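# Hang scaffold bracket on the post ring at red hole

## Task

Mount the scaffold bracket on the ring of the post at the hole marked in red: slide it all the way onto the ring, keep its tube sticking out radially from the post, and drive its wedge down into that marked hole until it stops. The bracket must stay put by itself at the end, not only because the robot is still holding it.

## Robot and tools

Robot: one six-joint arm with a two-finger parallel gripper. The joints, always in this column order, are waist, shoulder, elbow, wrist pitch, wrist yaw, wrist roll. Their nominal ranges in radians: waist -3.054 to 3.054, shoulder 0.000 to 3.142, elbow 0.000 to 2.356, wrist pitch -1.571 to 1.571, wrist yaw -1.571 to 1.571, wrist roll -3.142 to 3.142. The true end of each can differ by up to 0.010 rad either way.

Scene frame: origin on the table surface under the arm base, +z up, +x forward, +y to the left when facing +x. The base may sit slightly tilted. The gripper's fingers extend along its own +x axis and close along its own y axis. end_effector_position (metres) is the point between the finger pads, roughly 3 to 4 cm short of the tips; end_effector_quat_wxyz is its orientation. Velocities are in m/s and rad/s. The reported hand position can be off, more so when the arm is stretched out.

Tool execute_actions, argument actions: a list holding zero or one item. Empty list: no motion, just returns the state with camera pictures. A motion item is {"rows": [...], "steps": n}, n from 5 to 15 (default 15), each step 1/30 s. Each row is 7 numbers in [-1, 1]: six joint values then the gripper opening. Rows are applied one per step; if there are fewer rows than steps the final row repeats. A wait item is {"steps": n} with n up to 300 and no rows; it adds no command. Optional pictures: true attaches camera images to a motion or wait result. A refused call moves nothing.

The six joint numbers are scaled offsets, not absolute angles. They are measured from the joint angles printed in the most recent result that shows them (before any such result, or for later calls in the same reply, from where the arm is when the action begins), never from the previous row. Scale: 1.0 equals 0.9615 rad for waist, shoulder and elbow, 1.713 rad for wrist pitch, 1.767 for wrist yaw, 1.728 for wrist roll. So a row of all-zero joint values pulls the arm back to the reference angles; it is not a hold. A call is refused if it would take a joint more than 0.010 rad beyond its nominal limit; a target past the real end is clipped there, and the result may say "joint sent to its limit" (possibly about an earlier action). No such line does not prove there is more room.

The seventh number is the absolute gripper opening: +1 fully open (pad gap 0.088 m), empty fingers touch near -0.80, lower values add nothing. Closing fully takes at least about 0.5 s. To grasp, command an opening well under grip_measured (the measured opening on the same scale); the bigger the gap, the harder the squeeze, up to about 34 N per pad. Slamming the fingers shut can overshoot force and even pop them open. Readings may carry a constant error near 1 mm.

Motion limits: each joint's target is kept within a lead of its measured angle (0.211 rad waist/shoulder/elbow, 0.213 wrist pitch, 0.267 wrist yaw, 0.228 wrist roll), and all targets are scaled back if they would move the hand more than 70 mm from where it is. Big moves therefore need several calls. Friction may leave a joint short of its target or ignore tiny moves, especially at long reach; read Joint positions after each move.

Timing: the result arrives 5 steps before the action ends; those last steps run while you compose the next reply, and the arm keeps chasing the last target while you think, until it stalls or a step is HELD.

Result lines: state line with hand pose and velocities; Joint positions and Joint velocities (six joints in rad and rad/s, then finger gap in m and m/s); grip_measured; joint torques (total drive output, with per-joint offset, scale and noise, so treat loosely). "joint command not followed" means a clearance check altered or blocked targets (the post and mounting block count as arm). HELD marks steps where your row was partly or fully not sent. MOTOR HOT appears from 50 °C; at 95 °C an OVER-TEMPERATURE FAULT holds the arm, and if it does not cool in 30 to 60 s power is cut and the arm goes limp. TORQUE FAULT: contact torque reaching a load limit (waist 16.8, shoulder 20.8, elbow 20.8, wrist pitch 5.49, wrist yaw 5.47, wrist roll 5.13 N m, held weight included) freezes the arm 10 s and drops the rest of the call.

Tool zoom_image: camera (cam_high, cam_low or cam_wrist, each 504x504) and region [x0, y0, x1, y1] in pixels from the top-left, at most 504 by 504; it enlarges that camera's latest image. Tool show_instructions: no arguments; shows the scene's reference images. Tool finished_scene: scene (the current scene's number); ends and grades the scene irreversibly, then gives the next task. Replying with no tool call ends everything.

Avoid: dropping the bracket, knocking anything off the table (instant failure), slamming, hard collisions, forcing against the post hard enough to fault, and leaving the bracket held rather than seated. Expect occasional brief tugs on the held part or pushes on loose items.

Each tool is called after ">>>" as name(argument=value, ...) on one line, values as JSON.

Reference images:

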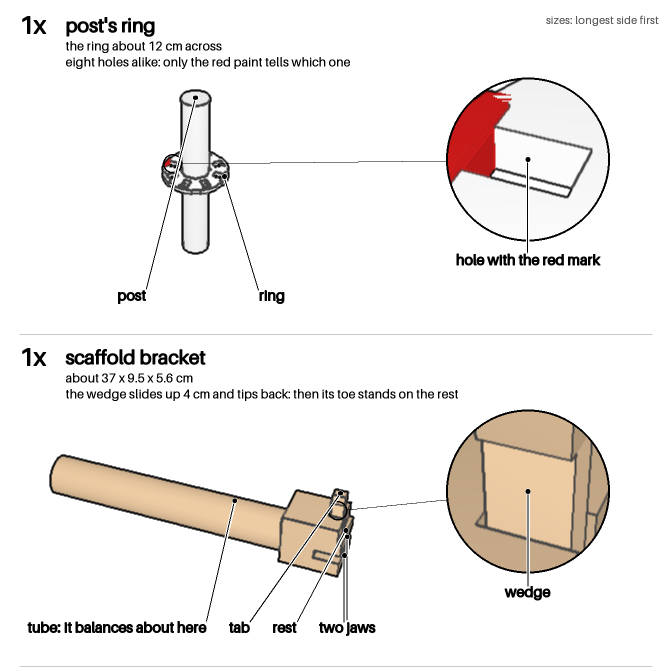

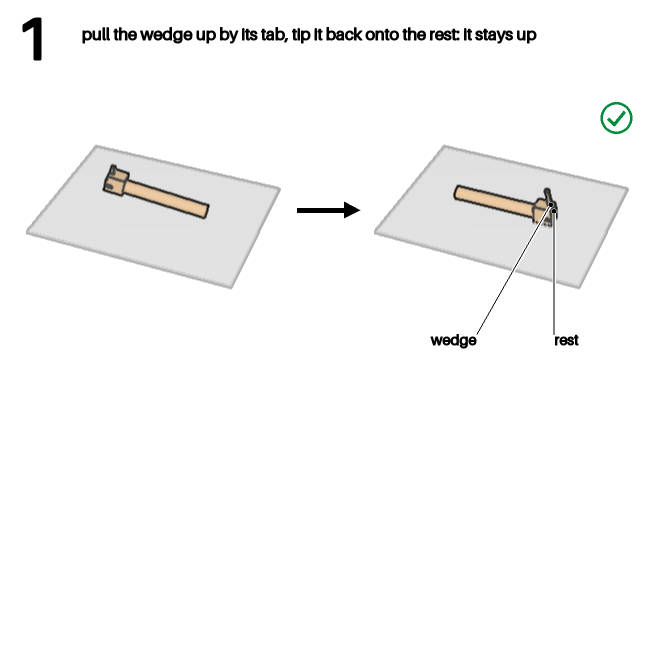

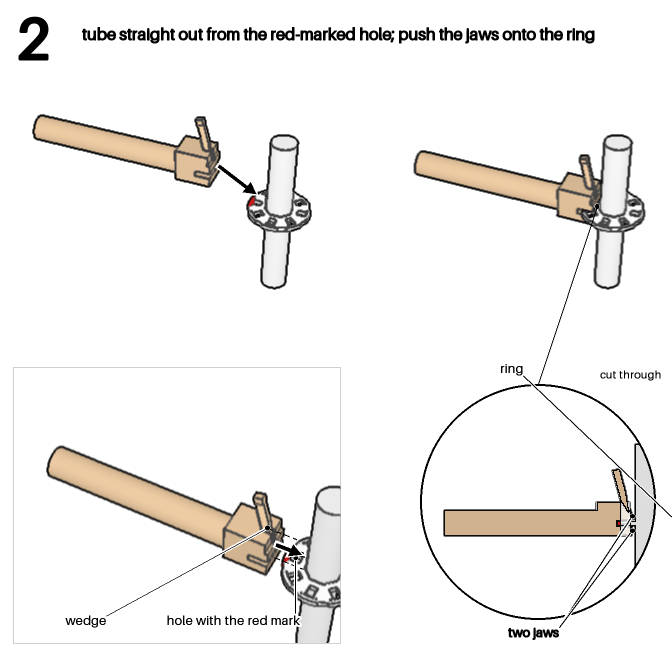

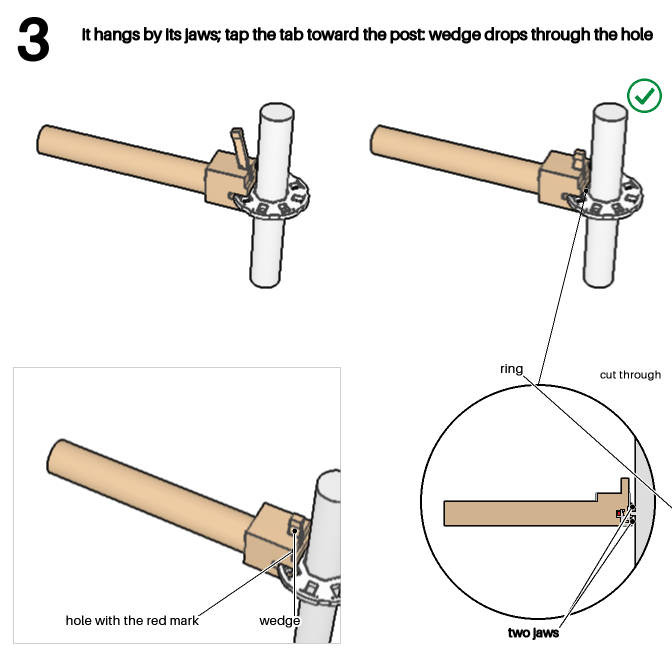

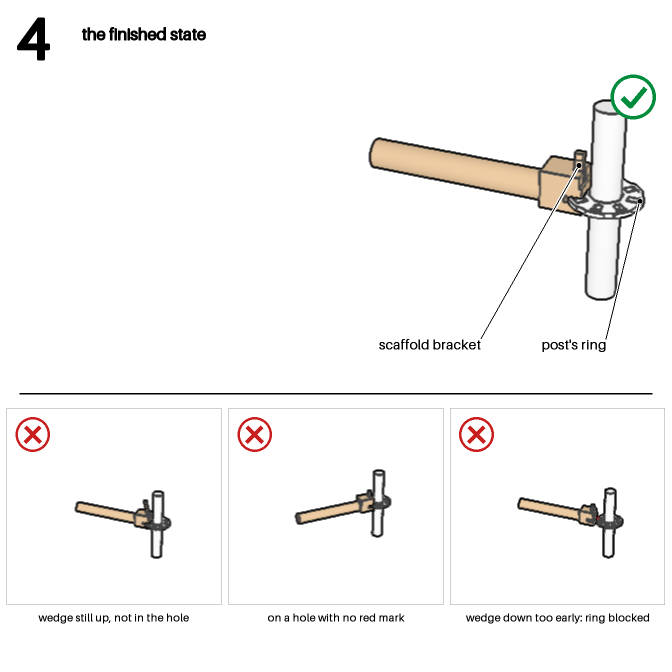

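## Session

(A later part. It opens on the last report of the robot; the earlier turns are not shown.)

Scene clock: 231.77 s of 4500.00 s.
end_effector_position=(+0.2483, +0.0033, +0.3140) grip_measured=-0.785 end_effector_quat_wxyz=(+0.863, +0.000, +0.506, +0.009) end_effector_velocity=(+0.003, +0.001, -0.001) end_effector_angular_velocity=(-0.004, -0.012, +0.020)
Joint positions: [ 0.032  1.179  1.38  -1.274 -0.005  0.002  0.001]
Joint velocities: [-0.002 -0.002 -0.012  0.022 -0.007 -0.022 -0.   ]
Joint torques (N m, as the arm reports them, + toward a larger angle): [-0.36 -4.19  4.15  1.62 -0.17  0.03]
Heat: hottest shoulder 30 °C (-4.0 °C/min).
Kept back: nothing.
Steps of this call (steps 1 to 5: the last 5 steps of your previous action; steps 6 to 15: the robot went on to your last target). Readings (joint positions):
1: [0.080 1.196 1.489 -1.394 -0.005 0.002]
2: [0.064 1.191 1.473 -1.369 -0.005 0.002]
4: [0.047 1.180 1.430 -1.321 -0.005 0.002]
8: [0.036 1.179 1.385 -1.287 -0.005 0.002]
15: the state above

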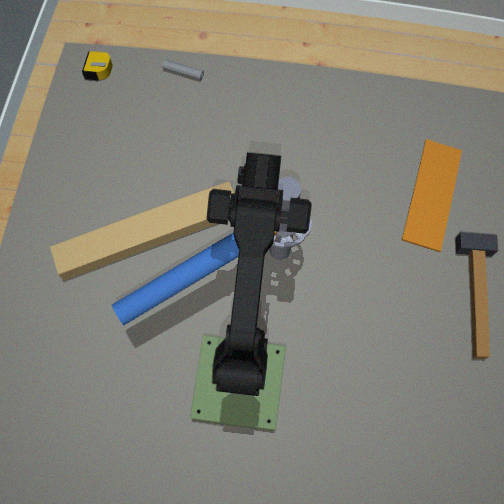

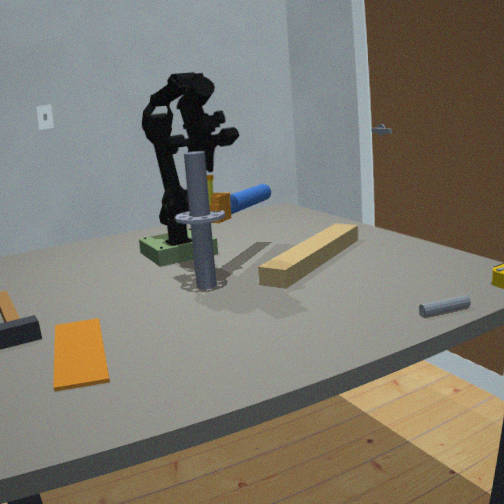

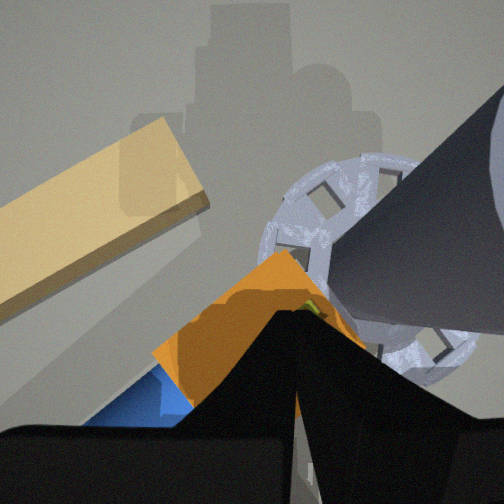

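>>> execute_actions(actions=[{"rows":[[0,-0.008,-0.03,0.013,0,0,-0.85],[0,-0.012,-0.045,0.019,0,0,-0.85],[0,-0.016,-0.06,0.025,0,0,-0.85],[0,-0.02,-0.075,0.031,0,0,-0.85],[0,-0.024,-0.09,0.037,0,0,-0.85],[0,-0.028,-0.105,0.044,0,0,-0.85],[0,-0.033,-0.128,0.053,0,0,-0.85]],"steps":15}])

>>> execute_actions(actions=[{"steps":8}], pictures=true)

>>> zoom_image(camera="cam_low", region=[150, 120, 270, 240])

Scene clock: 232.30 s of 4500.00 s.
end_effector_position=(+0.2500, +0.0030, +0.3047) grip_measured=-0.785 end_effector_quat_wxyz=(+0.872, +0.000, +0.489, +0.009) end_effector_velocity=(-0.002, +0.000, -0.006) end_effector_angular_velocity=(+0.004, -0.085, +0.007)
Joint positions: [ 0.031  1.139  1.299 -1.195 -0.004  0.002  0.001]
Joint velocities: [-0.002 -0.085 -0.11   0.11  -0.007 -0.007 -0.   ]
Joint torques (N m, as the arm reports them, + toward a larger angle): [ 0.02 -1.45  2.22  1.56 -0.18  0.01]
Heat: hottest shoulder 30 °C (-4.1 °C/min).
Steps of this call (steps 1 to 6: the robot went on to your last target; steps 7 to 16: the first 10 steps of this action). Readings (joint positions):
7: [0.031 1.179 1.376 -1.268 -0.005 0.002]
8: [0.031 1.177 1.370 -1.260 -0.005 0.002]
10: [0.031 1.171 1.351 -1.245 -0.005 0.002]
14: [0.031 1.147 1.310 -1.206 -0.004 0.002]
16: the state above

Scene clock: 232.57 s of 4500.00 s.
end_effector_position=(+0.2504, +0.0028, +0.3044) grip_measured=-0.785 end_effector_quat_wxyz=(+0.874, +0.000, +0.485, +0.008) end_effector_velocity=(-0.001, +0.004, +0.001) end_effector_angular_velocity=(+0.015, -0.012, +0.020)
Joint positions: [ 0.031  1.132  1.29  -1.184 -0.003  0.002  0.001]
Joint velocities: [ 0.002 -0.012 -0.007  0.007 -0.022 -0.007  0.   ]
Joint torques (N m, as the arm reports them, + toward a larger angle): [ 0.09 -1.47  2.07  1.56 -0.19  0.  ]
Heat: hottest shoulder 30 °C (-4.0 °C/min).
Kept back: nothing.
Steps of this call (steps 1 to 5: the last 5 steps of your previous action; steps 6 to 8: the robot went on to your last target). Readings (joint positions):
1: [0.031 1.136 1.296 -1.191 -0.004 0.002]
2: [0.031 1.135 1.294 -1.189 -0.003 0.002]
4: [0.031 1.133 1.292 -1.186 -0.003 0.002]
8: the state above

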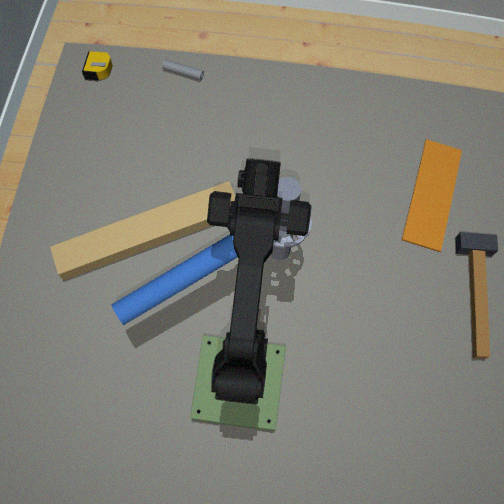

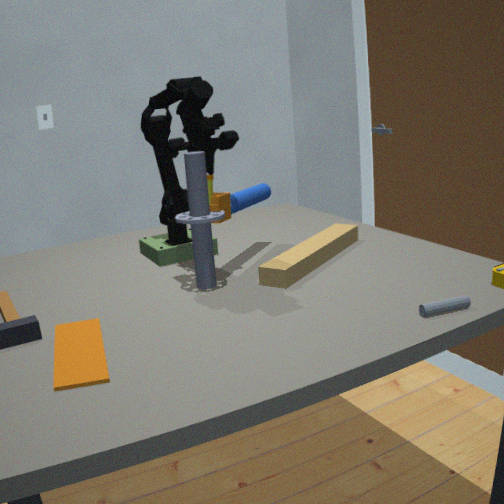

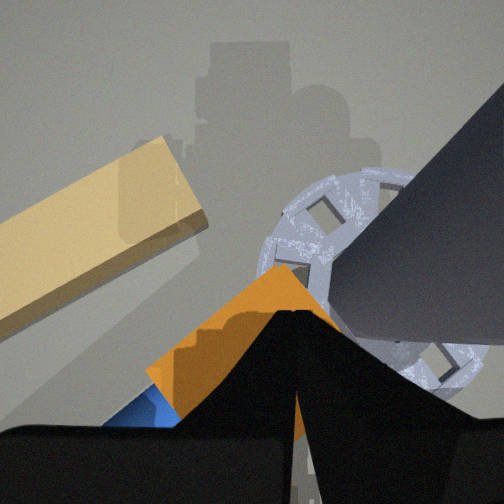

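Region (150, 120, 270, 240) of cam_low's 504x504 image, scaled by 4.200, with more detail than that image has.

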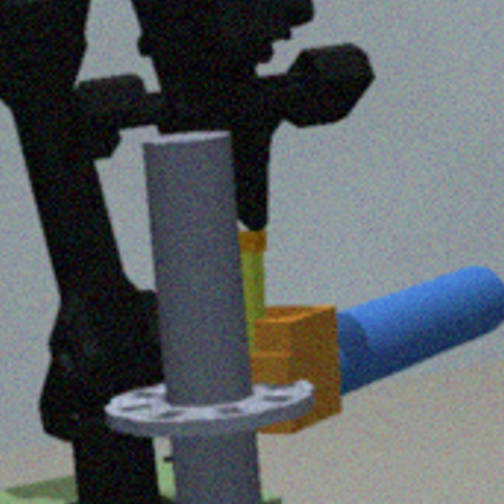

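>>> execute_actions(actions=[{"rows":[[0,0.03,0.1,-0.06,0,0,-0.85],[0,0.06,0.2,-0.12,0,0,-0.85],[0,0.06,0.2,-0.12,0,0,-0.85],[0.1,0.06,0.2,-0.12,0,0.2,-0.85],[0.2,0.06,0.2,-0.12,0,0.4,-0.5],[0.316,0.06,0.2,-0.12,0,0.708,0],[0.316,0.06,0.2,-0.12,0,0.708,0.5],[0.316,0.06,0.2,-0.12,0,0.708,1],[0.316,0.06,0.2,-0.12,0,0.708,1],[0.316,0.06,0.2,-0.12,0,0.708,1],[0.316,0.06,0.2,-0.12,0,0.708,1],[0.316,0.06,0.2,-0.12,0,0.708,1],[0.316,0.19,-0.015,-0.196,0,0.708,1]],"steps":15}])

>>> execute_actions(actions=[{"steps":20}], pictures=true)

Scene clock: 234.63 s of 4500.00 s.
end_effector_position=(+0.2259, +0.0644, +0.3326) grip_measured=-0.184 end_effector_quat_wxyz=(+0.847, +0.110, +0.521, +0.013) end_effector_velocity=(-0.047, +0.111, +0.005) end_effector_angular_velocity=(+0.823, +0.314, -1.116)
Joint positions: [ 0.293  1.18   1.47  -1.376 -0.006  0.419  0.03 ]
Joint velocities: [ 0.496  0.017  0.061 -0.11  -0.007  1.839  0.175]
Joint torques (N m, as the arm reports them, + toward a larger angle): [-0.41 -2.29  5.3   1.17  0.03  0.08]
Heat: hottest shoulder 30 °C (-4.0 °C/min).
Steps of this call (steps 1 to 30: the robot went on to your last target; steps 31 to 52: nothing new was sent; steps 53 to 62: the first 10 steps of this action). Readings (joint positions):
53: [0.031 1.134 1.303 -1.197 -0.004 0.002]
54: [0.031 1.148 1.337 -1.252 -0.005 0.002]
56: [0.042 1.173 1.401 -1.316 -0.000 0.052]
60: [0.237 1.179 1.462 -1.366 -0.004 0.297]
62: the state above

Scene clock: 235.30 s of 4500.00 s.
end_effector_position=(+0.1920, +0.0631, +0.2423) grip_measured=+1.000 end_effector_quat_wxyz=(+0.643, +0.317, +0.630, -0.298) end_effector_velocity=(-0.008, -0.001, -0.001) end_effector_angular_velocity=(-0.004, +0.043, -0.078)
Joint positions: [ 0.332  1.316  1.28  -1.516 -0.005  1.215  0.088]
Joint velocities: [ 0.002  0.002 -0.002 -0.037 -0.007  0.081  0.   ]
Joint torques (N m, as the arm reports them, + toward a larger angle): [ 0.26 -4.37  4.23  0.37  0.08  0.05]
Heat: hottest shoulder 30 °C (-4.1 °C/min).
Kept back: nothing.
Steps of this call (steps 1 to 5: the last 5 steps of your previous action; steps 6 to 20: the robot went on to your last target). Readings (joint positions):
1: [0.306 1.181 1.471 -1.379 -0.005 0.480]
2: [0.314 1.181 1.472 -1.381 -0.005 0.541]
4: [0.321 1.202 1.437 -1.420 -0.005 0.640]
8: [0.329 1.297 1.309 -1.492 -0.005 0.882]
20: the state above

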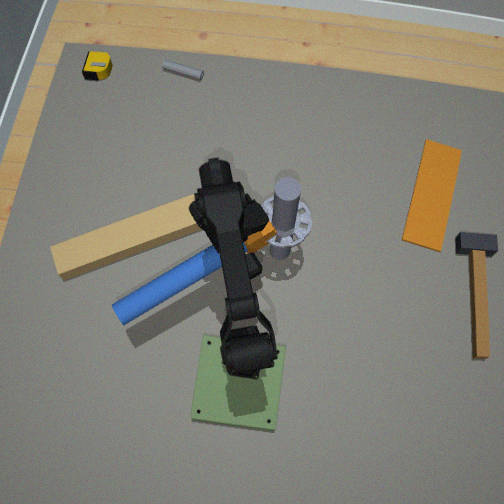

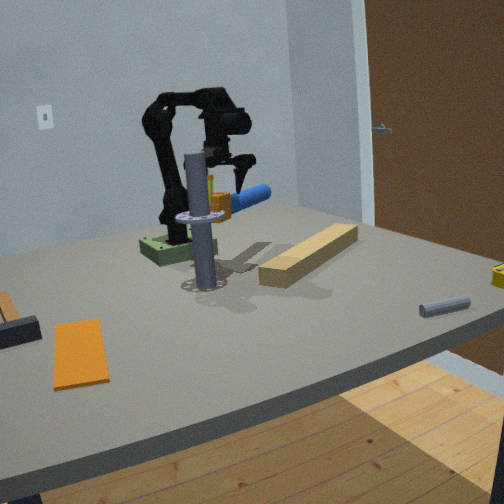

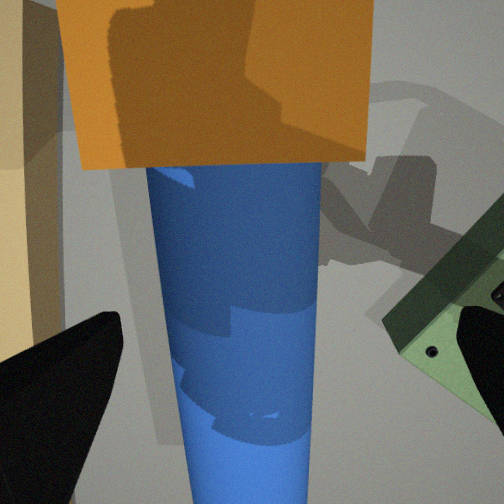

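>>> execute_actions(actions=[{"rows":[[0.027,0.061,0.046,0.008,0,0.015,1],[0.027,0.061,0.046,0.008,0,0.015,1],[0.027,0.061,0.046,0.008,0,0.015,1],[0.027,0.061,0.046,0.008,0,0.015,1],[0.027,0.061,0.046,0.008,0,0.015,1],[0.027,0.064,0.0,0.035,0,0.015,1],[0.027,0.066,-0.05,0.065,0,0.015,1],[0.027,0.069,-0.1,0.095,0,0.015,1],[0.027,0.072,-0.148,0.123,0,0.015,1]],"steps":15}])

>>> execute_actions(actions=[{"steps":10}], pictures=true)

Scene clock: 236.13 s of 4500.00 s.
end_effector_position=(+0.2133, +0.0755, +0.2185) grip_measured=+1.000 end_effector_quat_wxyz=(+0.651, +0.325, +0.622, -0.290) end_effector_velocity=(-0.022, -0.006, -0.249) end_effector_angular_velocity=(-0.130, +0.392, +0.010)
Joint positions: [ 0.354  1.366  1.221 -1.375 -0.005  1.238  0.088]
Joint velocities: [ 0.002  0.154 -0.852  0.593 -0.007 -0.007  0.   ]
Joint torques (N m, as the arm reports them, + toward a larger angle): [ 0.26 -3.87  3.92  0.69 -0.04  0.06]
Heat: hottest shoulder 30 °C (-4.0 °C/min).
Steps of this call (steps 1 to 15: the robot went on to your last target; steps 16 to 25: the first 10 steps of this action). Readings (joint positions):
16: [0.334 1.322 1.285 -1.518 -0.005 1.227]
17: [0.340 1.331 1.293 -1.518 -0.005 1.231]
19: [0.349 1.351 1.307 -1.506 -0.005 1.234]
23: [0.354 1.363 1.278 -1.441 -0.005 1.238]
25: the state above

Scene clock: 236.47 s of 4500.00 s.
end_effector_position=(+0.2127, +0.0774, +0.1970) grip_measured=+1.000 end_effector_quat_wxyz=(+0.645, +0.317, +0.630, -0.294) end_effector_velocity=(+0.000, +0.003, -0.004) end_effector_angular_velocity=(+0.023, +0.000, +0.006)
Joint positions: [ 0.361  1.382  1.149 -1.312 -0.007  1.239  0.088]
Joint velocities: [-0.002 -0.002 -0.017  0.022 -0.022 -0.007  0.   ]
Joint torques (N m, as the arm reports them, + toward a larger angle): [-0.34 -4.47  3.88  0.9   0.05  0.05]
Heat: hottest shoulder 30 °C (-4.1 °C/min).
Kept back: nothing.
Steps of this call (steps 1 to 5: the last 5 steps of your previous action; steps 6 to 10: the robot went on to your last target). Readings (joint positions):
1: [0.355 1.372 1.196 -1.359 -0.005 1.238]
2: [0.355 1.379 1.176 -1.347 -0.005 1.239]
4: [0.361 1.382 1.156 -1.330 -0.007 1.239]
8: [0.361 1.382 1.150 -1.315 -0.007 1.239]
10: the state above

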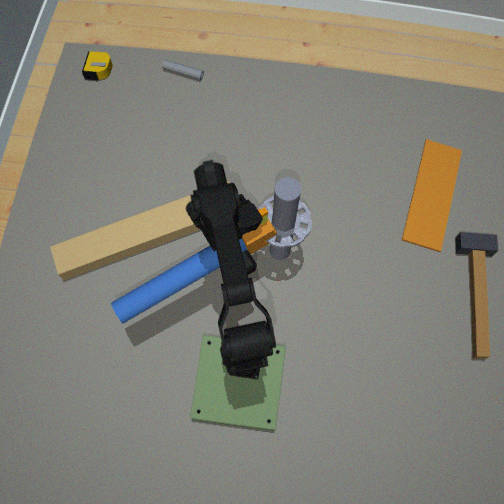

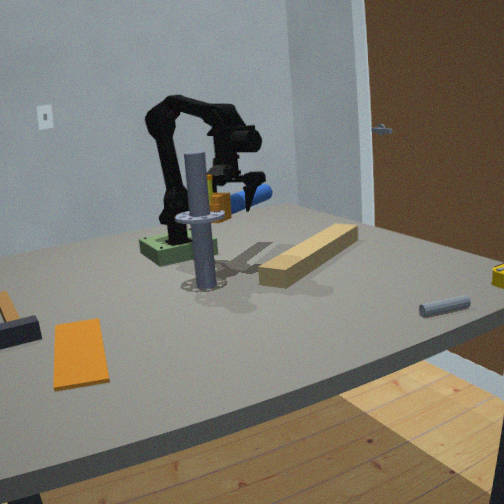

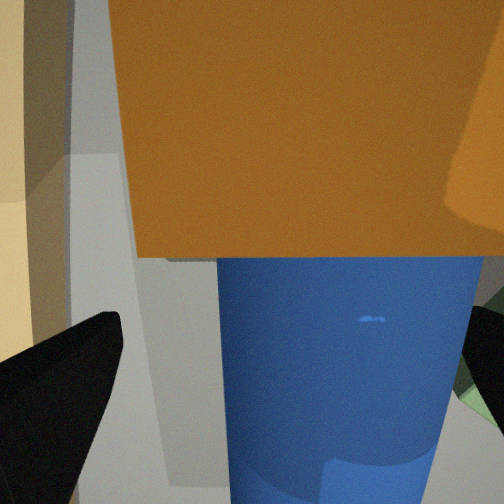

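>>> execute_actions(actions=[{"rows":[[0.027,-0.055,-0.058,0.002,0,0.015,1]],"steps":12}])

>>> execute_actions(actions=[{"steps":10}], pictures=true)

Scene clock: 237.00 s of 4500.00 s.
end_effector_position=(+0.2015, +0.0782, +0.1945) grip_measured=+1.000 end_effector_quat_wxyz=(+0.646, +0.318, +0.629, -0.293) end_effector_velocity=(-0.016, -0.001, +0.000) end_effector_angular_velocity=(+0.004, +0.010, +0.010)
Joint positions: [ 0.382  1.34   1.106 -1.309 -0.007  1.261  0.088]
Joint velocities: [ 0.017 -0.051 -0.037 -0.022 -0.007  0.007  0.   ]
Joint torques (N m, as the arm reports them, + toward a larger angle): [ 0.28 -5.    3.86  0.59 -0.02  0.08]
Heat: hottest shoulder 30 °C (-4.0 °C/min).
Steps of this call (steps 1 to 9: the robot went on to your last target; steps 10 to 16: the first 7 steps of this action). Readings (joint positions):
10: [0.363 1.376 1.142 -1.304 -0.007 1.244]
11: [0.368 1.367 1.131 -1.301 -0.007 1.250]
13: [0.377 1.350 1.114 -1.308 -0.007 1.257]
16: the state above

Scene clock: 237.33 s of 4500.00 s.
end_effector_position=(+0.2005, +0.0782, +0.1944) grip_measured=+1.000 end_effector_quat_wxyz=(+0.646, +0.319, +0.629, -0.294) end_effector_velocity=(-0.002, -0.000, -0.000) end_effector_angular_velocity=(+0.004, +0.009, +0.005)
Joint positions: [ 0.384  1.336  1.103 -1.309 -0.007  1.263  0.088]
Joint velocities: [-0.002 -0.002 -0.002 -0.007 -0.007 -0.007  0.   ]
Joint torques (N m, as the arm reports them, + toward a larger angle): [ 0.18 -5.27  3.8   0.57 -0.03  0.03]
Heat: hottest shoulder 30 °C (-4.1 °C/min).
Kept back: nothing.
Steps of this call (steps 1 to 5: the last 5 steps of your previous action; steps 6 to 10: the robot went on to your last target). Readings (joint positions):
1: [0.383 1.339 1.106 -1.309 -0.007 1.262]
2: [0.383 1.338 1.105 -1.309 -0.007 1.262]
4: [0.384 1.337 1.104 -1.309 -0.007 1.263]
8: [0.384 1.336 1.103 -1.309 -0.007 1.263]
10: the state above

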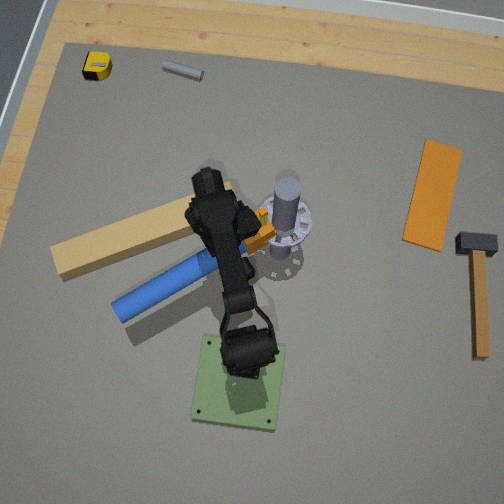

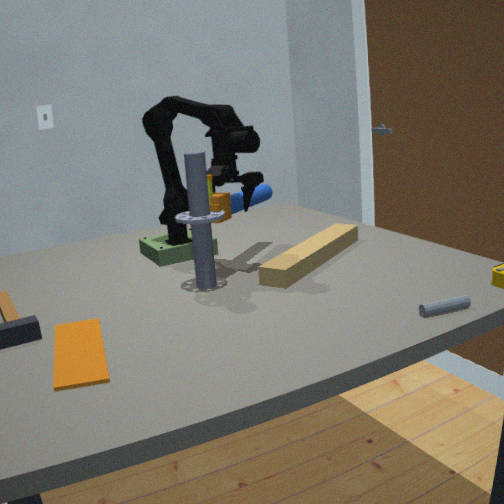

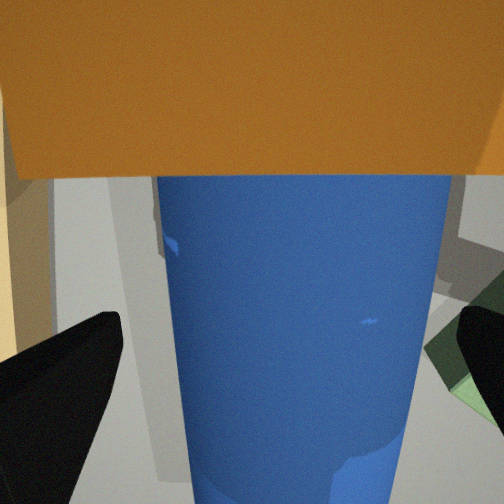

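>>> execute_actions(actions=[{"rows":[[0,0,0,0,0,0,0.6],[0,0,0,0,0,0,0.4],[0,0,0,0,0,0,0.2],[0,0,0,0,0,0,0.1],[0,0,0,0,0,0,0],[0,0,0,0,0,0,-0.2],[0,0,0,0,0,0,-0.4]],"steps":15}])

>>> execute_actions(actions=[{"steps":8}])

Scene clock: 237.87 s of 4500.00 s.
end_effector_position=(+0.2009, +0.0786, +0.1945) grip_measured=+0.228 end_effector_quat_wxyz=(+0.646, +0.320, +0.628, -0.293) end_effector_velocity=(-0.000, +0.004, -0.000) end_effector_angular_velocity=(+0.023, +0.001, +0.011)
Joint positions: [ 0.384  1.335  1.103 -1.307 -0.008  1.263  0.05 ]
Joint velocities: [ 0.002 -0.002 -0.002  0.007 -0.022 -0.007 -0.   ]
Joint torques (N m, as the arm reports them, + toward a larger angle): [ 0.01 -4.47  4.71  0.43  0.03  0.  ]
Heat: hottest shoulder 30 °C (-4.0 °C/min).
Steps of this call (steps 1 to 6: the robot went on to your last target; steps 7 to 16: the first 10 steps of this action). Readings (joint positions):
7: [0.384 1.335 1.103 -1.309 -0.007 1.263]
8: [0.384 1.335 1.103 -1.309 -0.007 1.263]
10: [0.384 1.335 1.103 -1.309 -0.007 1.263]
14: [0.384 1.335 1.103 -1.307 -0.008 1.263]
16: the state above

Scene clock: 238.13 s of 4500.00 s.
end_effector_position=(+0.2009, +0.0786, +0.1945) grip_measured=+0.228 end_effector_quat_wxyz=(+0.646, +0.320, +0.628, -0.292) end_effector_velocity=(-0.003, +0.001, -0.000) end_effector_angular_velocity=(+0.004, +0.009, +0.010)
Joint positions: [ 0.384  1.335  1.103 -1.307 -0.008  1.263  0.05 ]
Joint velocities: [ 0.002 -0.002 -0.002 -0.007 -0.007 -0.007 -0.   ]
Joint torques (N m, as the arm reports them, + toward a larger angle): [-0.06 -4.51  4.72  0.44  0.05 -0.01]
Heat: hottest shoulder 30 °C (-4.0 °C/min).
Kept back: nothing.
Steps of this call (steps 1 to 5: the last 5 steps of your previous action; steps 6 to 8: the robot went on to your last target). Readings (joint positions):
1: [0.384 1.335 1.103 -1.307 -0.008 1.263]
2: [0.384 1.335 1.103 -1.307 -0.008 1.263]
4: [0.384 1.335 1.103 -1.307 -0.008 1.263]
8: the state above

>>> execute_actions(actions=[{"rows":[[-0.01,0.002,0.001,0,0,-0.006,-0.4],[-0.02,0.004,0.003,0,0,-0.011,-0.4],[-0.03,0.005,0.004,0.001,0,-0.017,-0.4],[-0.04,0.007,0.005,0.001,0,-0.022,-0.4],[-0.05,0.009,0.006,0.002,0,-0.028,-0.4],[-0.058,0.01,0.007,0.002,0,-0.032,-0.4],[-0.066,0.011,0.008,0.002,0,-0.037,-0.4]],"steps":15}])

>>> execute_actions(actions=[{"steps":8}], pictures=true)

>>> zoom_image(camera="cam_low", region=[150, 120, 270, 240])

Scene clock: 238.90 s of 4500.00 s.
end_effector_position=(+0.2001, +0.0770, +0.1942) grip_measured=+0.227 end_effector_quat_wxyz=(+0.638, +0.320, +0.642, -0.280) end_effector_velocity=(+0.002, -0.002, -0.001) end_effector_angular_velocity=(+0.034, +0.006, +0.045)
Joint positions: [ 0.354  1.337  1.103 -1.313 -0.044  1.214  0.05 ]
Joint velocities: [-0.037  0.002 -0.002  0.007 -0.037 -0.081  0.   ]
Joint torques (N m, as the arm reports them, + toward a larger angle): [-2.96 -3.53  5.4   1.28  1.52 -0.25]
Heat: hottest shoulder 30 °C (-4.0 °C/min).
Steps of this call (steps 1 to 13: the robot went on to your last target; steps 14 to 23: the first 10 steps of this action). Readings (joint positions):
14: [0.384 1.335 1.103 -1.307 -0.008 1.263]
15: [0.384 1.335 1.103 -1.307 -0.009 1.261]
17: [0.377 1.336 1.103 -1.309 -0.017 1.249]
21: [0.358 1.337 1.103 -1.313 -0.039 1.220]
23: the state above

Scene clock: 239.17 s of 4500.00 s.
end_effector_position=(+0.1999, +0.0768, +0.1941) grip_measured=+0.227 end_effector_quat_wxyz=(+0.638, +0.319, +0.644, -0.278) end_effector_velocity=(+0.002, +0.002, +0.000) end_effector_angular_velocity=(+0.023, -0.000, +0.001)
Joint positions: [ 0.351  1.338  1.103 -1.315 -0.047  1.207  0.05 ]
Joint velocities: [-0.007  0.002  0.002  0.007 -0.022 -0.007 -0.   ]
Joint torques (N m, as the arm reports them, + toward a larger angle): [-3.1  -3.46  5.4   1.39  1.64 -0.26]
Heat: hottest shoulder 30 °C (-4.0 °C/min).
Kept back: nothing.
Steps of this call (steps 1 to 5: the last 5 steps of your previous action; steps 6 to 8: the robot went on to your last target). Readings (joint positions):
1: [0.353 1.337 1.103 -1.314 -0.045 1.212]
2: [0.353 1.337 1.103 -1.314 -0.045 1.210]
4: [0.352 1.338 1.103 -1.314 -0.047 1.209]
8: the state above

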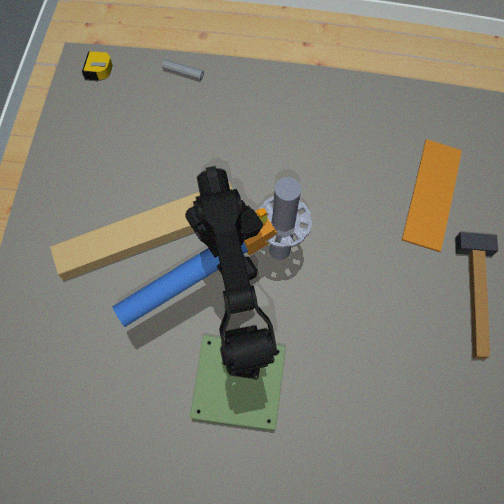

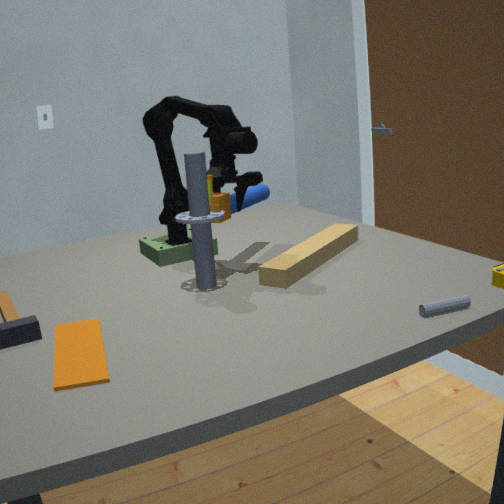

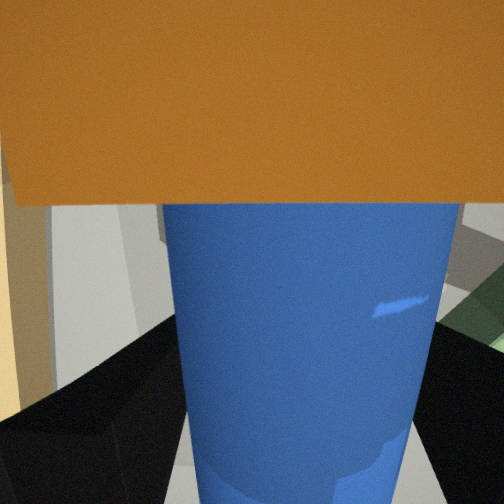

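Region (150, 120, 270, 240) of cam_low's 504x504 image, scaled by 4.200, with more detail than that image has.

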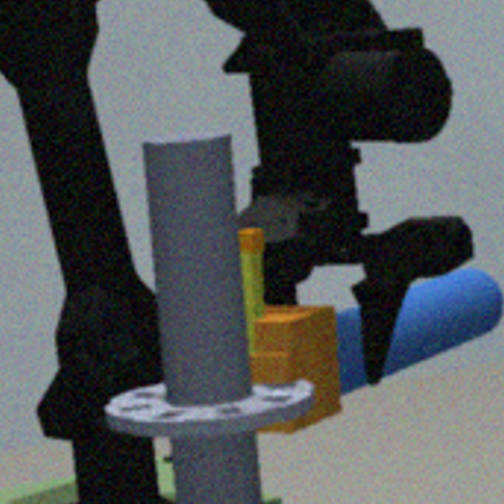

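>>> execute_actions(actions=[{"rows":[[0.02,0,0.008,-0.004,0.02,0.01,-0.9],[0.02,0,0.008,-0.004,0.02,0.01,-0.9],[0.02,0,0.008,-0.004,0.02,0.01,-0.9],[0.02,0,0.008,-0.004,0.02,0.01,-0.9],[0.01,0,0.008,-0.004,0.02,0.005,-0.9],[0.0,0,0.008,-0.004,0.02,0,-0.9],[-0.01,0.002,0.009,-0.004,0.02,-0.006,-0.9],[-0.02,0.004,0.011,-0.004,0.02,-0.011,-0.9],[-0.03,0.005,0.012,-0.003,0.02,-0.017,-0.9],[-0.04,0.007,0.013,-0.003,0.02,-0.022,-0.9],[-0.05,0.009,0.014,-0.002,0.02,-0.028,-0.9]],"steps":15}])

>>> execute_actions(actions=[{"steps":8}], pictures=true)

>>> zoom_image(camera="cam_low", region=[150, 120, 270, 240])

Scene clock: 241.20 s of 4500.00 s.
end_effector_position=(+0.1986, +0.0760, +0.1942) grip_measured=+0.227 end_effector_quat_wxyz=(+0.640, +0.310, +0.646, -0.276) end_effector_velocity=(-0.006, -0.007, +0.001) end_effector_angular_velocity=(+0.145, +0.079, +0.121)
Joint positions: [ 0.355  1.339  1.104 -1.323 -0.04   1.194  0.05 ]
Joint velocities: [-0.139 -0.002 -0.002 -0.037 -0.168 -0.256 -0.   ]
Joint torques (N m, as the arm reports them, + toward a larger angle): [-2.82 -3.87  5.65  0.78  1.32 -0.14]
Heat: hottest shoulder 30 °C (-3.0 °C/min).
Steps of this call (steps 1 to 15: the robot went on to your last target; steps 16 to 51: nothing new was sent; steps 52 to 61: the first 10 steps of this action). Readings (joint positions):
52: [0.352 1.339 1.103 -1.315 -0.047 1.207]
53: [0.356 1.339 1.103 -1.315 -0.040 1.211]
55: [0.362 1.339 1.103 -1.315 -0.033 1.217]
59: [0.361 1.339 1.104 -1.319 -0.033 1.211]
61: the state above

Scene clock: 241.47 s of 4500.00 s.
end_effector_position=(+0.1979, +0.0750, +0.1942) grip_measured=+0.226 end_effector_quat_wxyz=(+0.637, +0.309, +0.653, -0.268) end_effector_velocity=(-0.001, -0.002, -0.001) end_effector_angular_velocity=(+0.003, +0.012, +0.025)
Joint positions: [ 0.339  1.339  1.104 -1.328 -0.057  1.164  0.05 ]
Joint velocities: [-0.012  0.002 -0.002 -0.007 -0.007 -0.037 -0.   ]
Joint torques (N m, as the arm reports them, + toward a larger angle): [-3.57 -3.61  5.8   1.23  1.9  -0.09]
Heat: hottest shoulder 30 °C (-3.0 °C/min).
Kept back: nothing.
Steps of this call (steps 1 to 5: the last 5 steps of your previous action; steps 6 to 8: the robot went on to your last target). Readings (joint positions):
1: [0.350 1.339 1.104 -1.324 -0.046 1.185]
2: [0.345 1.339 1.104 -1.325 -0.050 1.178]
4: [0.342 1.339 1.104 -1.326 -0.055 1.169]
8: the state above

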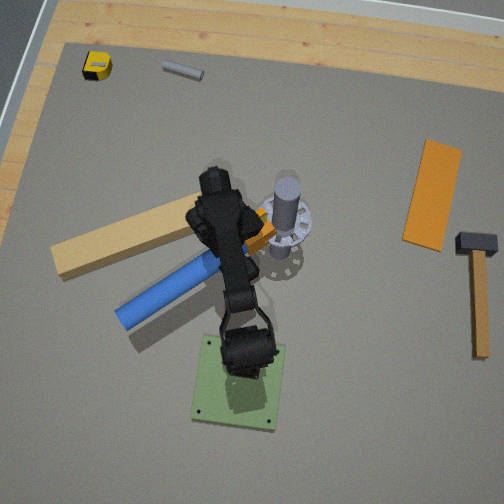

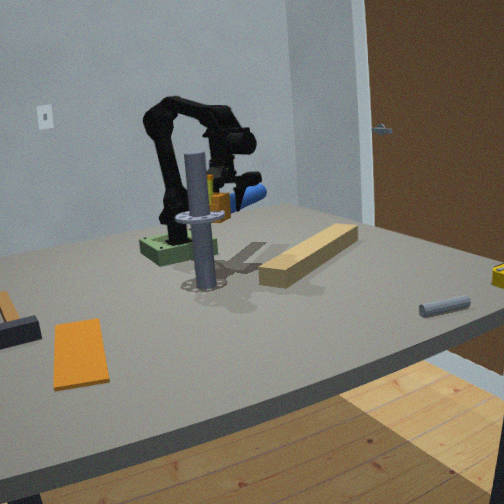

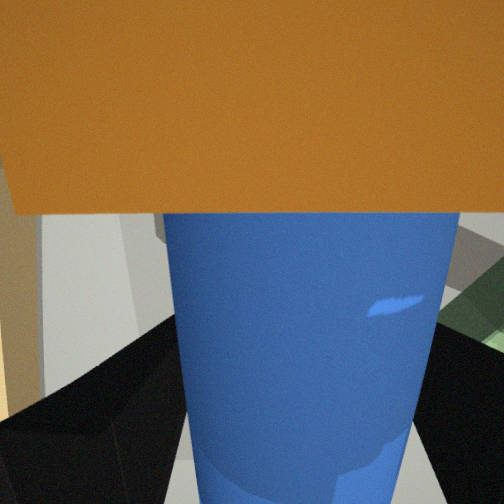

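Region (150, 120, 270, 240) of cam_low's 504x504 image, scaled by 4.200, with more detail than that image has.

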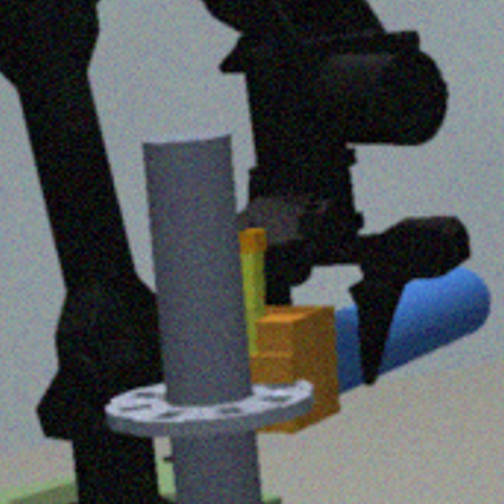

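>>> zoom_image(camera="cam_low", region=[190, 165, 250, 225])

Region (190, 165, 250, 225) of cam_low's 504x504 image, scaled by 8.400, with more detail than that image has.

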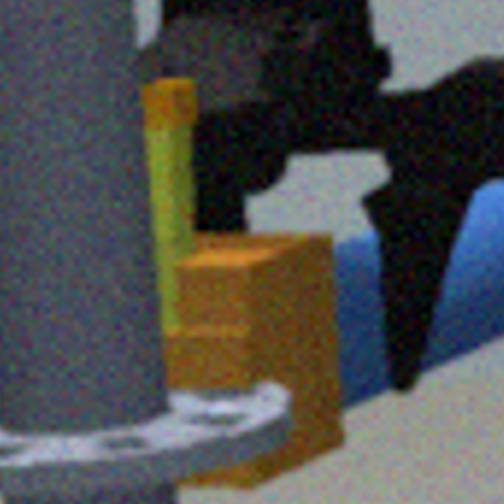

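>>> execute_actions(actions=[{"rows":[[0,-0.008,-0.006,-0.001,0,0,-0.9],[0,-0.016,-0.012,-0.002,0,0,-0.9],[-0.008,-0.025,-0.018,-0.004,0,0,-0.9]],"steps":12}])

>>> execute_actions(actions=[{"steps":8}], pictures=true)

>>> zoom_image(camera="cam_low", region=[150, 120, 270, 240])

Scene clock: 243.33 s of 4500.00 s.
end_effector_position=(+0.1972, +0.0745, +0.1940) grip_measured=+0.226 end_effector_quat_wxyz=(+0.638, +0.309, +0.653, -0.265) end_effector_velocity=(-0.002, -0.000, +0.001) end_effector_angular_velocity=(+0.012, -0.014, +0.005)
Joint positions: [ 0.337  1.332  1.098 -1.324 -0.059  1.157  0.05 ]
Joint velocities: [-0.002 -0.022 -0.012  0.007 -0.007 -0.007 -0.   ]
Joint torques (N m, as the arm reports them, + toward a larger angle): [-0.63 -6.29  3.83 -0.05  0.18  0.2 ]
Heat: hottest elbow 30 °C (-3.0 °C/min).
Steps of this call (steps 1 to 30: the robot went on to your last target; steps 31 to 49: nothing new was sent; steps 50 to 56: the first 7 steps of this action). Readings (joint positions):
50: [0.337 1.340 1.104 -1.328 -0.060 1.160]
51: [0.337 1.339 1.103 -1.328 -0.060 1.161]
53: [0.337 1.335 1.100 -1.325 -0.060 1.159]
56: the state above

Scene clock: 243.60 s of 4500.00 s.
end_effector_position=(+0.1969, +0.0744, +0.1939) grip_measured=+0.226 end_effector_quat_wxyz=(+0.639, +0.308, +0.653, -0.265) end_effector_velocity=(-0.003, -0.003, -0.001) end_effector_angular_velocity=(-0.009, +0.004, +0.005)
Joint positions: [ 0.337  1.33   1.097 -1.324 -0.059  1.155  0.05 ]
Joint velocities: [-0.002 -0.007 -0.007 -0.007  0.007 -0.007  0.   ]
Joint torques (N m, as the arm reports them, + toward a larger angle): [-0.58 -6.21  3.8  -0.19  0.01  0.26]
Heat: hottest elbow 30 °C (-3.0 °C/min).
Kept back: nothing.
Steps of this call (steps 1 to 5: the last 5 steps of your previous action; steps 6 to 8: the robot went on to your last target). Readings (joint positions):
1: [0.337 1.332 1.098 -1.324 -0.059 1.157]
2: [0.337 1.331 1.097 -1.324 -0.059 1.157]
4: [0.337 1.331 1.097 -1.324 -0.059 1.156]
8: the state above

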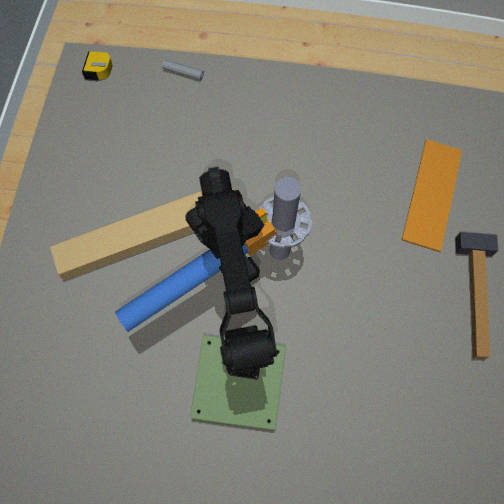

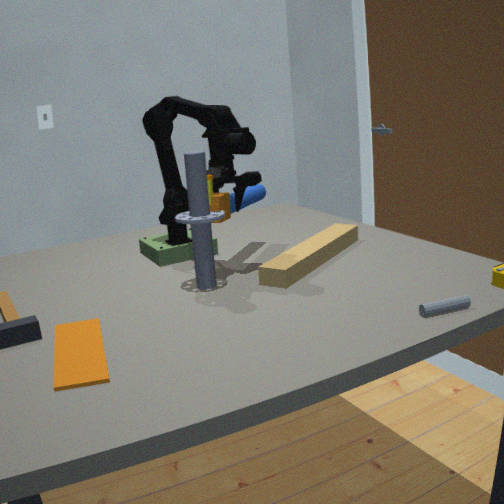

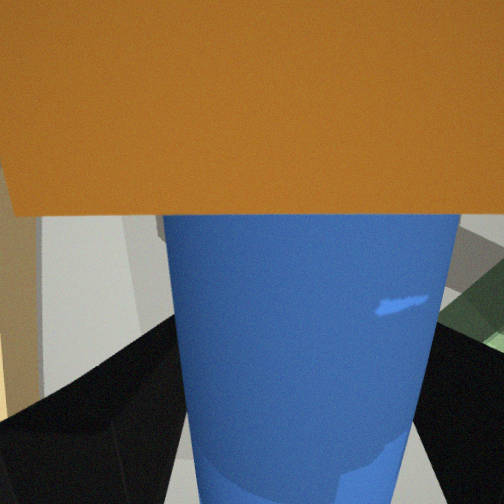

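Region (150, 120, 270, 240) of cam_low's 504x504 image, scaled by 4.200, with more detail than that image has.

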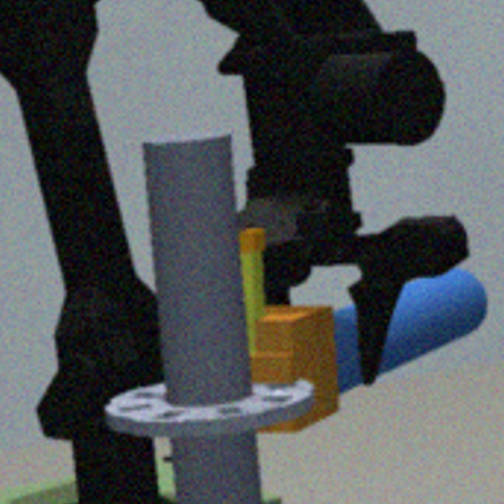

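>>> execute_actions(actions=[{"rows":[[0,-0.012,-0.009,-0.002,0,0,-0.9],[0,-0.024,-0.018,-0.004,0,0,-0.9],[-0.01,-0.035,-0.026,-0.005,0,0,-0.9]],"steps":12}])

>>> execute_actions(actions=[{"steps":8}], pictures=true)

>>> zoom_image(camera="cam_low", region=[150, 120, 270, 240])

Scene clock: 244.07 s of 4500.00 s.
end_effector_position=(+0.1949, +0.0734, +0.1946) grip_measured=+0.226 end_effector_quat_wxyz=(+0.642, +0.307, +0.652, -0.260) end_effector_velocity=(-0.004, -0.003, +0.000) end_effector_angular_velocity=(-0.002, -0.019, +0.005)
Joint positions: [ 0.335  1.314  1.087 -1.322 -0.058  1.145  0.05 ]
Joint velocities: [-0.002 -0.032 -0.022  0.007  0.007 -0.007 -0.   ]
Joint torques (N m, as the arm reports them, + toward a larger angle): [-0.74 -6.12  3.38 -0.21 -0.1   0.32]
Heat: hottest elbow 30 °C (-3.0 °C/min).
Steps of this call (steps 1 to 7: the robot went on to your last target; steps 8 to 14: the first 7 steps of this action). Readings (joint positions):
8: [0.337 1.328 1.095 -1.324 -0.059 1.155]
9: [0.337 1.327 1.094 -1.324 -0.058 1.154]
11: [0.336 1.322 1.091 -1.323 -0.058 1.151]
14: the state above

Scene clock: 244.33 s of 4500.00 s.
end_effector_position=(+0.1947, +0.0733, +0.1947) grip_measured=+0.226 end_effector_quat_wxyz=(+0.643, +0.308, +0.652, -0.259) end_effector_velocity=(+0.003, +0.004, +0.001) end_effector_angular_velocity=(+0.029, -0.019, +0.006)
Joint positions: [ 0.335  1.312  1.086 -1.321 -0.058  1.145  0.05 ]
Joint velocities: [-0.002 -0.007 -0.002  0.022 -0.022 -0.007  0.   ]
Joint torques (N m, as the arm reports them, + toward a larger angle): [-0.8  -6.17  3.4  -0.25 -0.08  0.36]
Heat: hottest elbow 30 °C (-3.0 °C/min).
Kept back: nothing.
Steps of this call (steps 1 to 5: the last 5 steps of your previous action; steps 6 to 8: the robot went on to your last target). Readings (joint positions):
1: [0.335 1.314 1.087 -1.322 -0.058 1.145]
2: [0.335 1.313 1.087 -1.322 -0.058 1.145]
4: [0.335 1.313 1.087 -1.322 -0.058 1.145]
8: the state above

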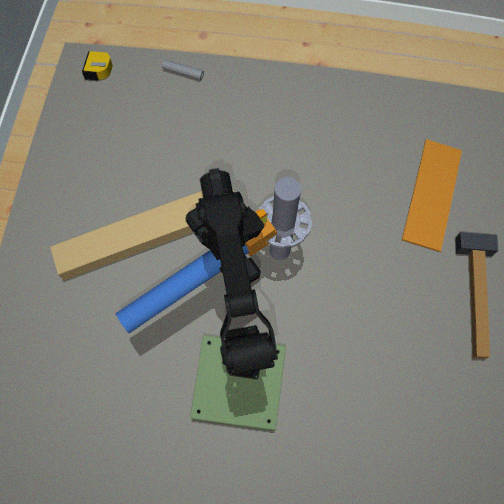

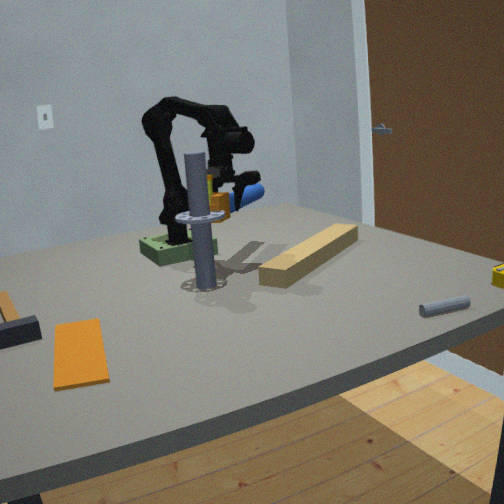

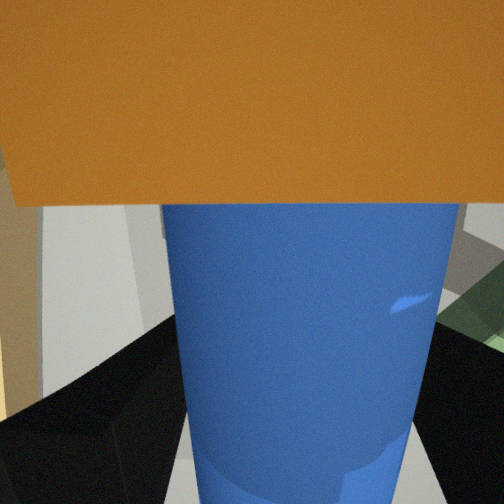

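Region (150, 120, 270, 240) of cam_low's 504x504 image, scaled by 4.200, with more detail than that image has.

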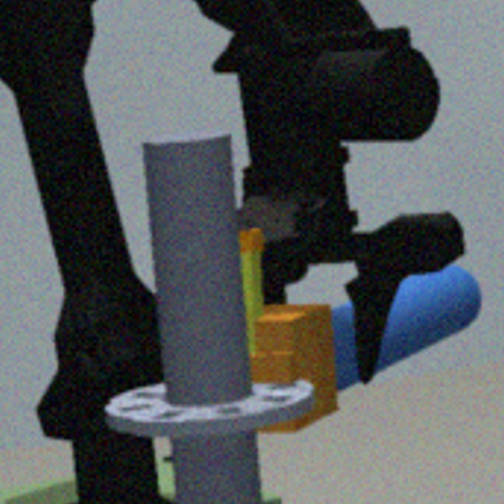

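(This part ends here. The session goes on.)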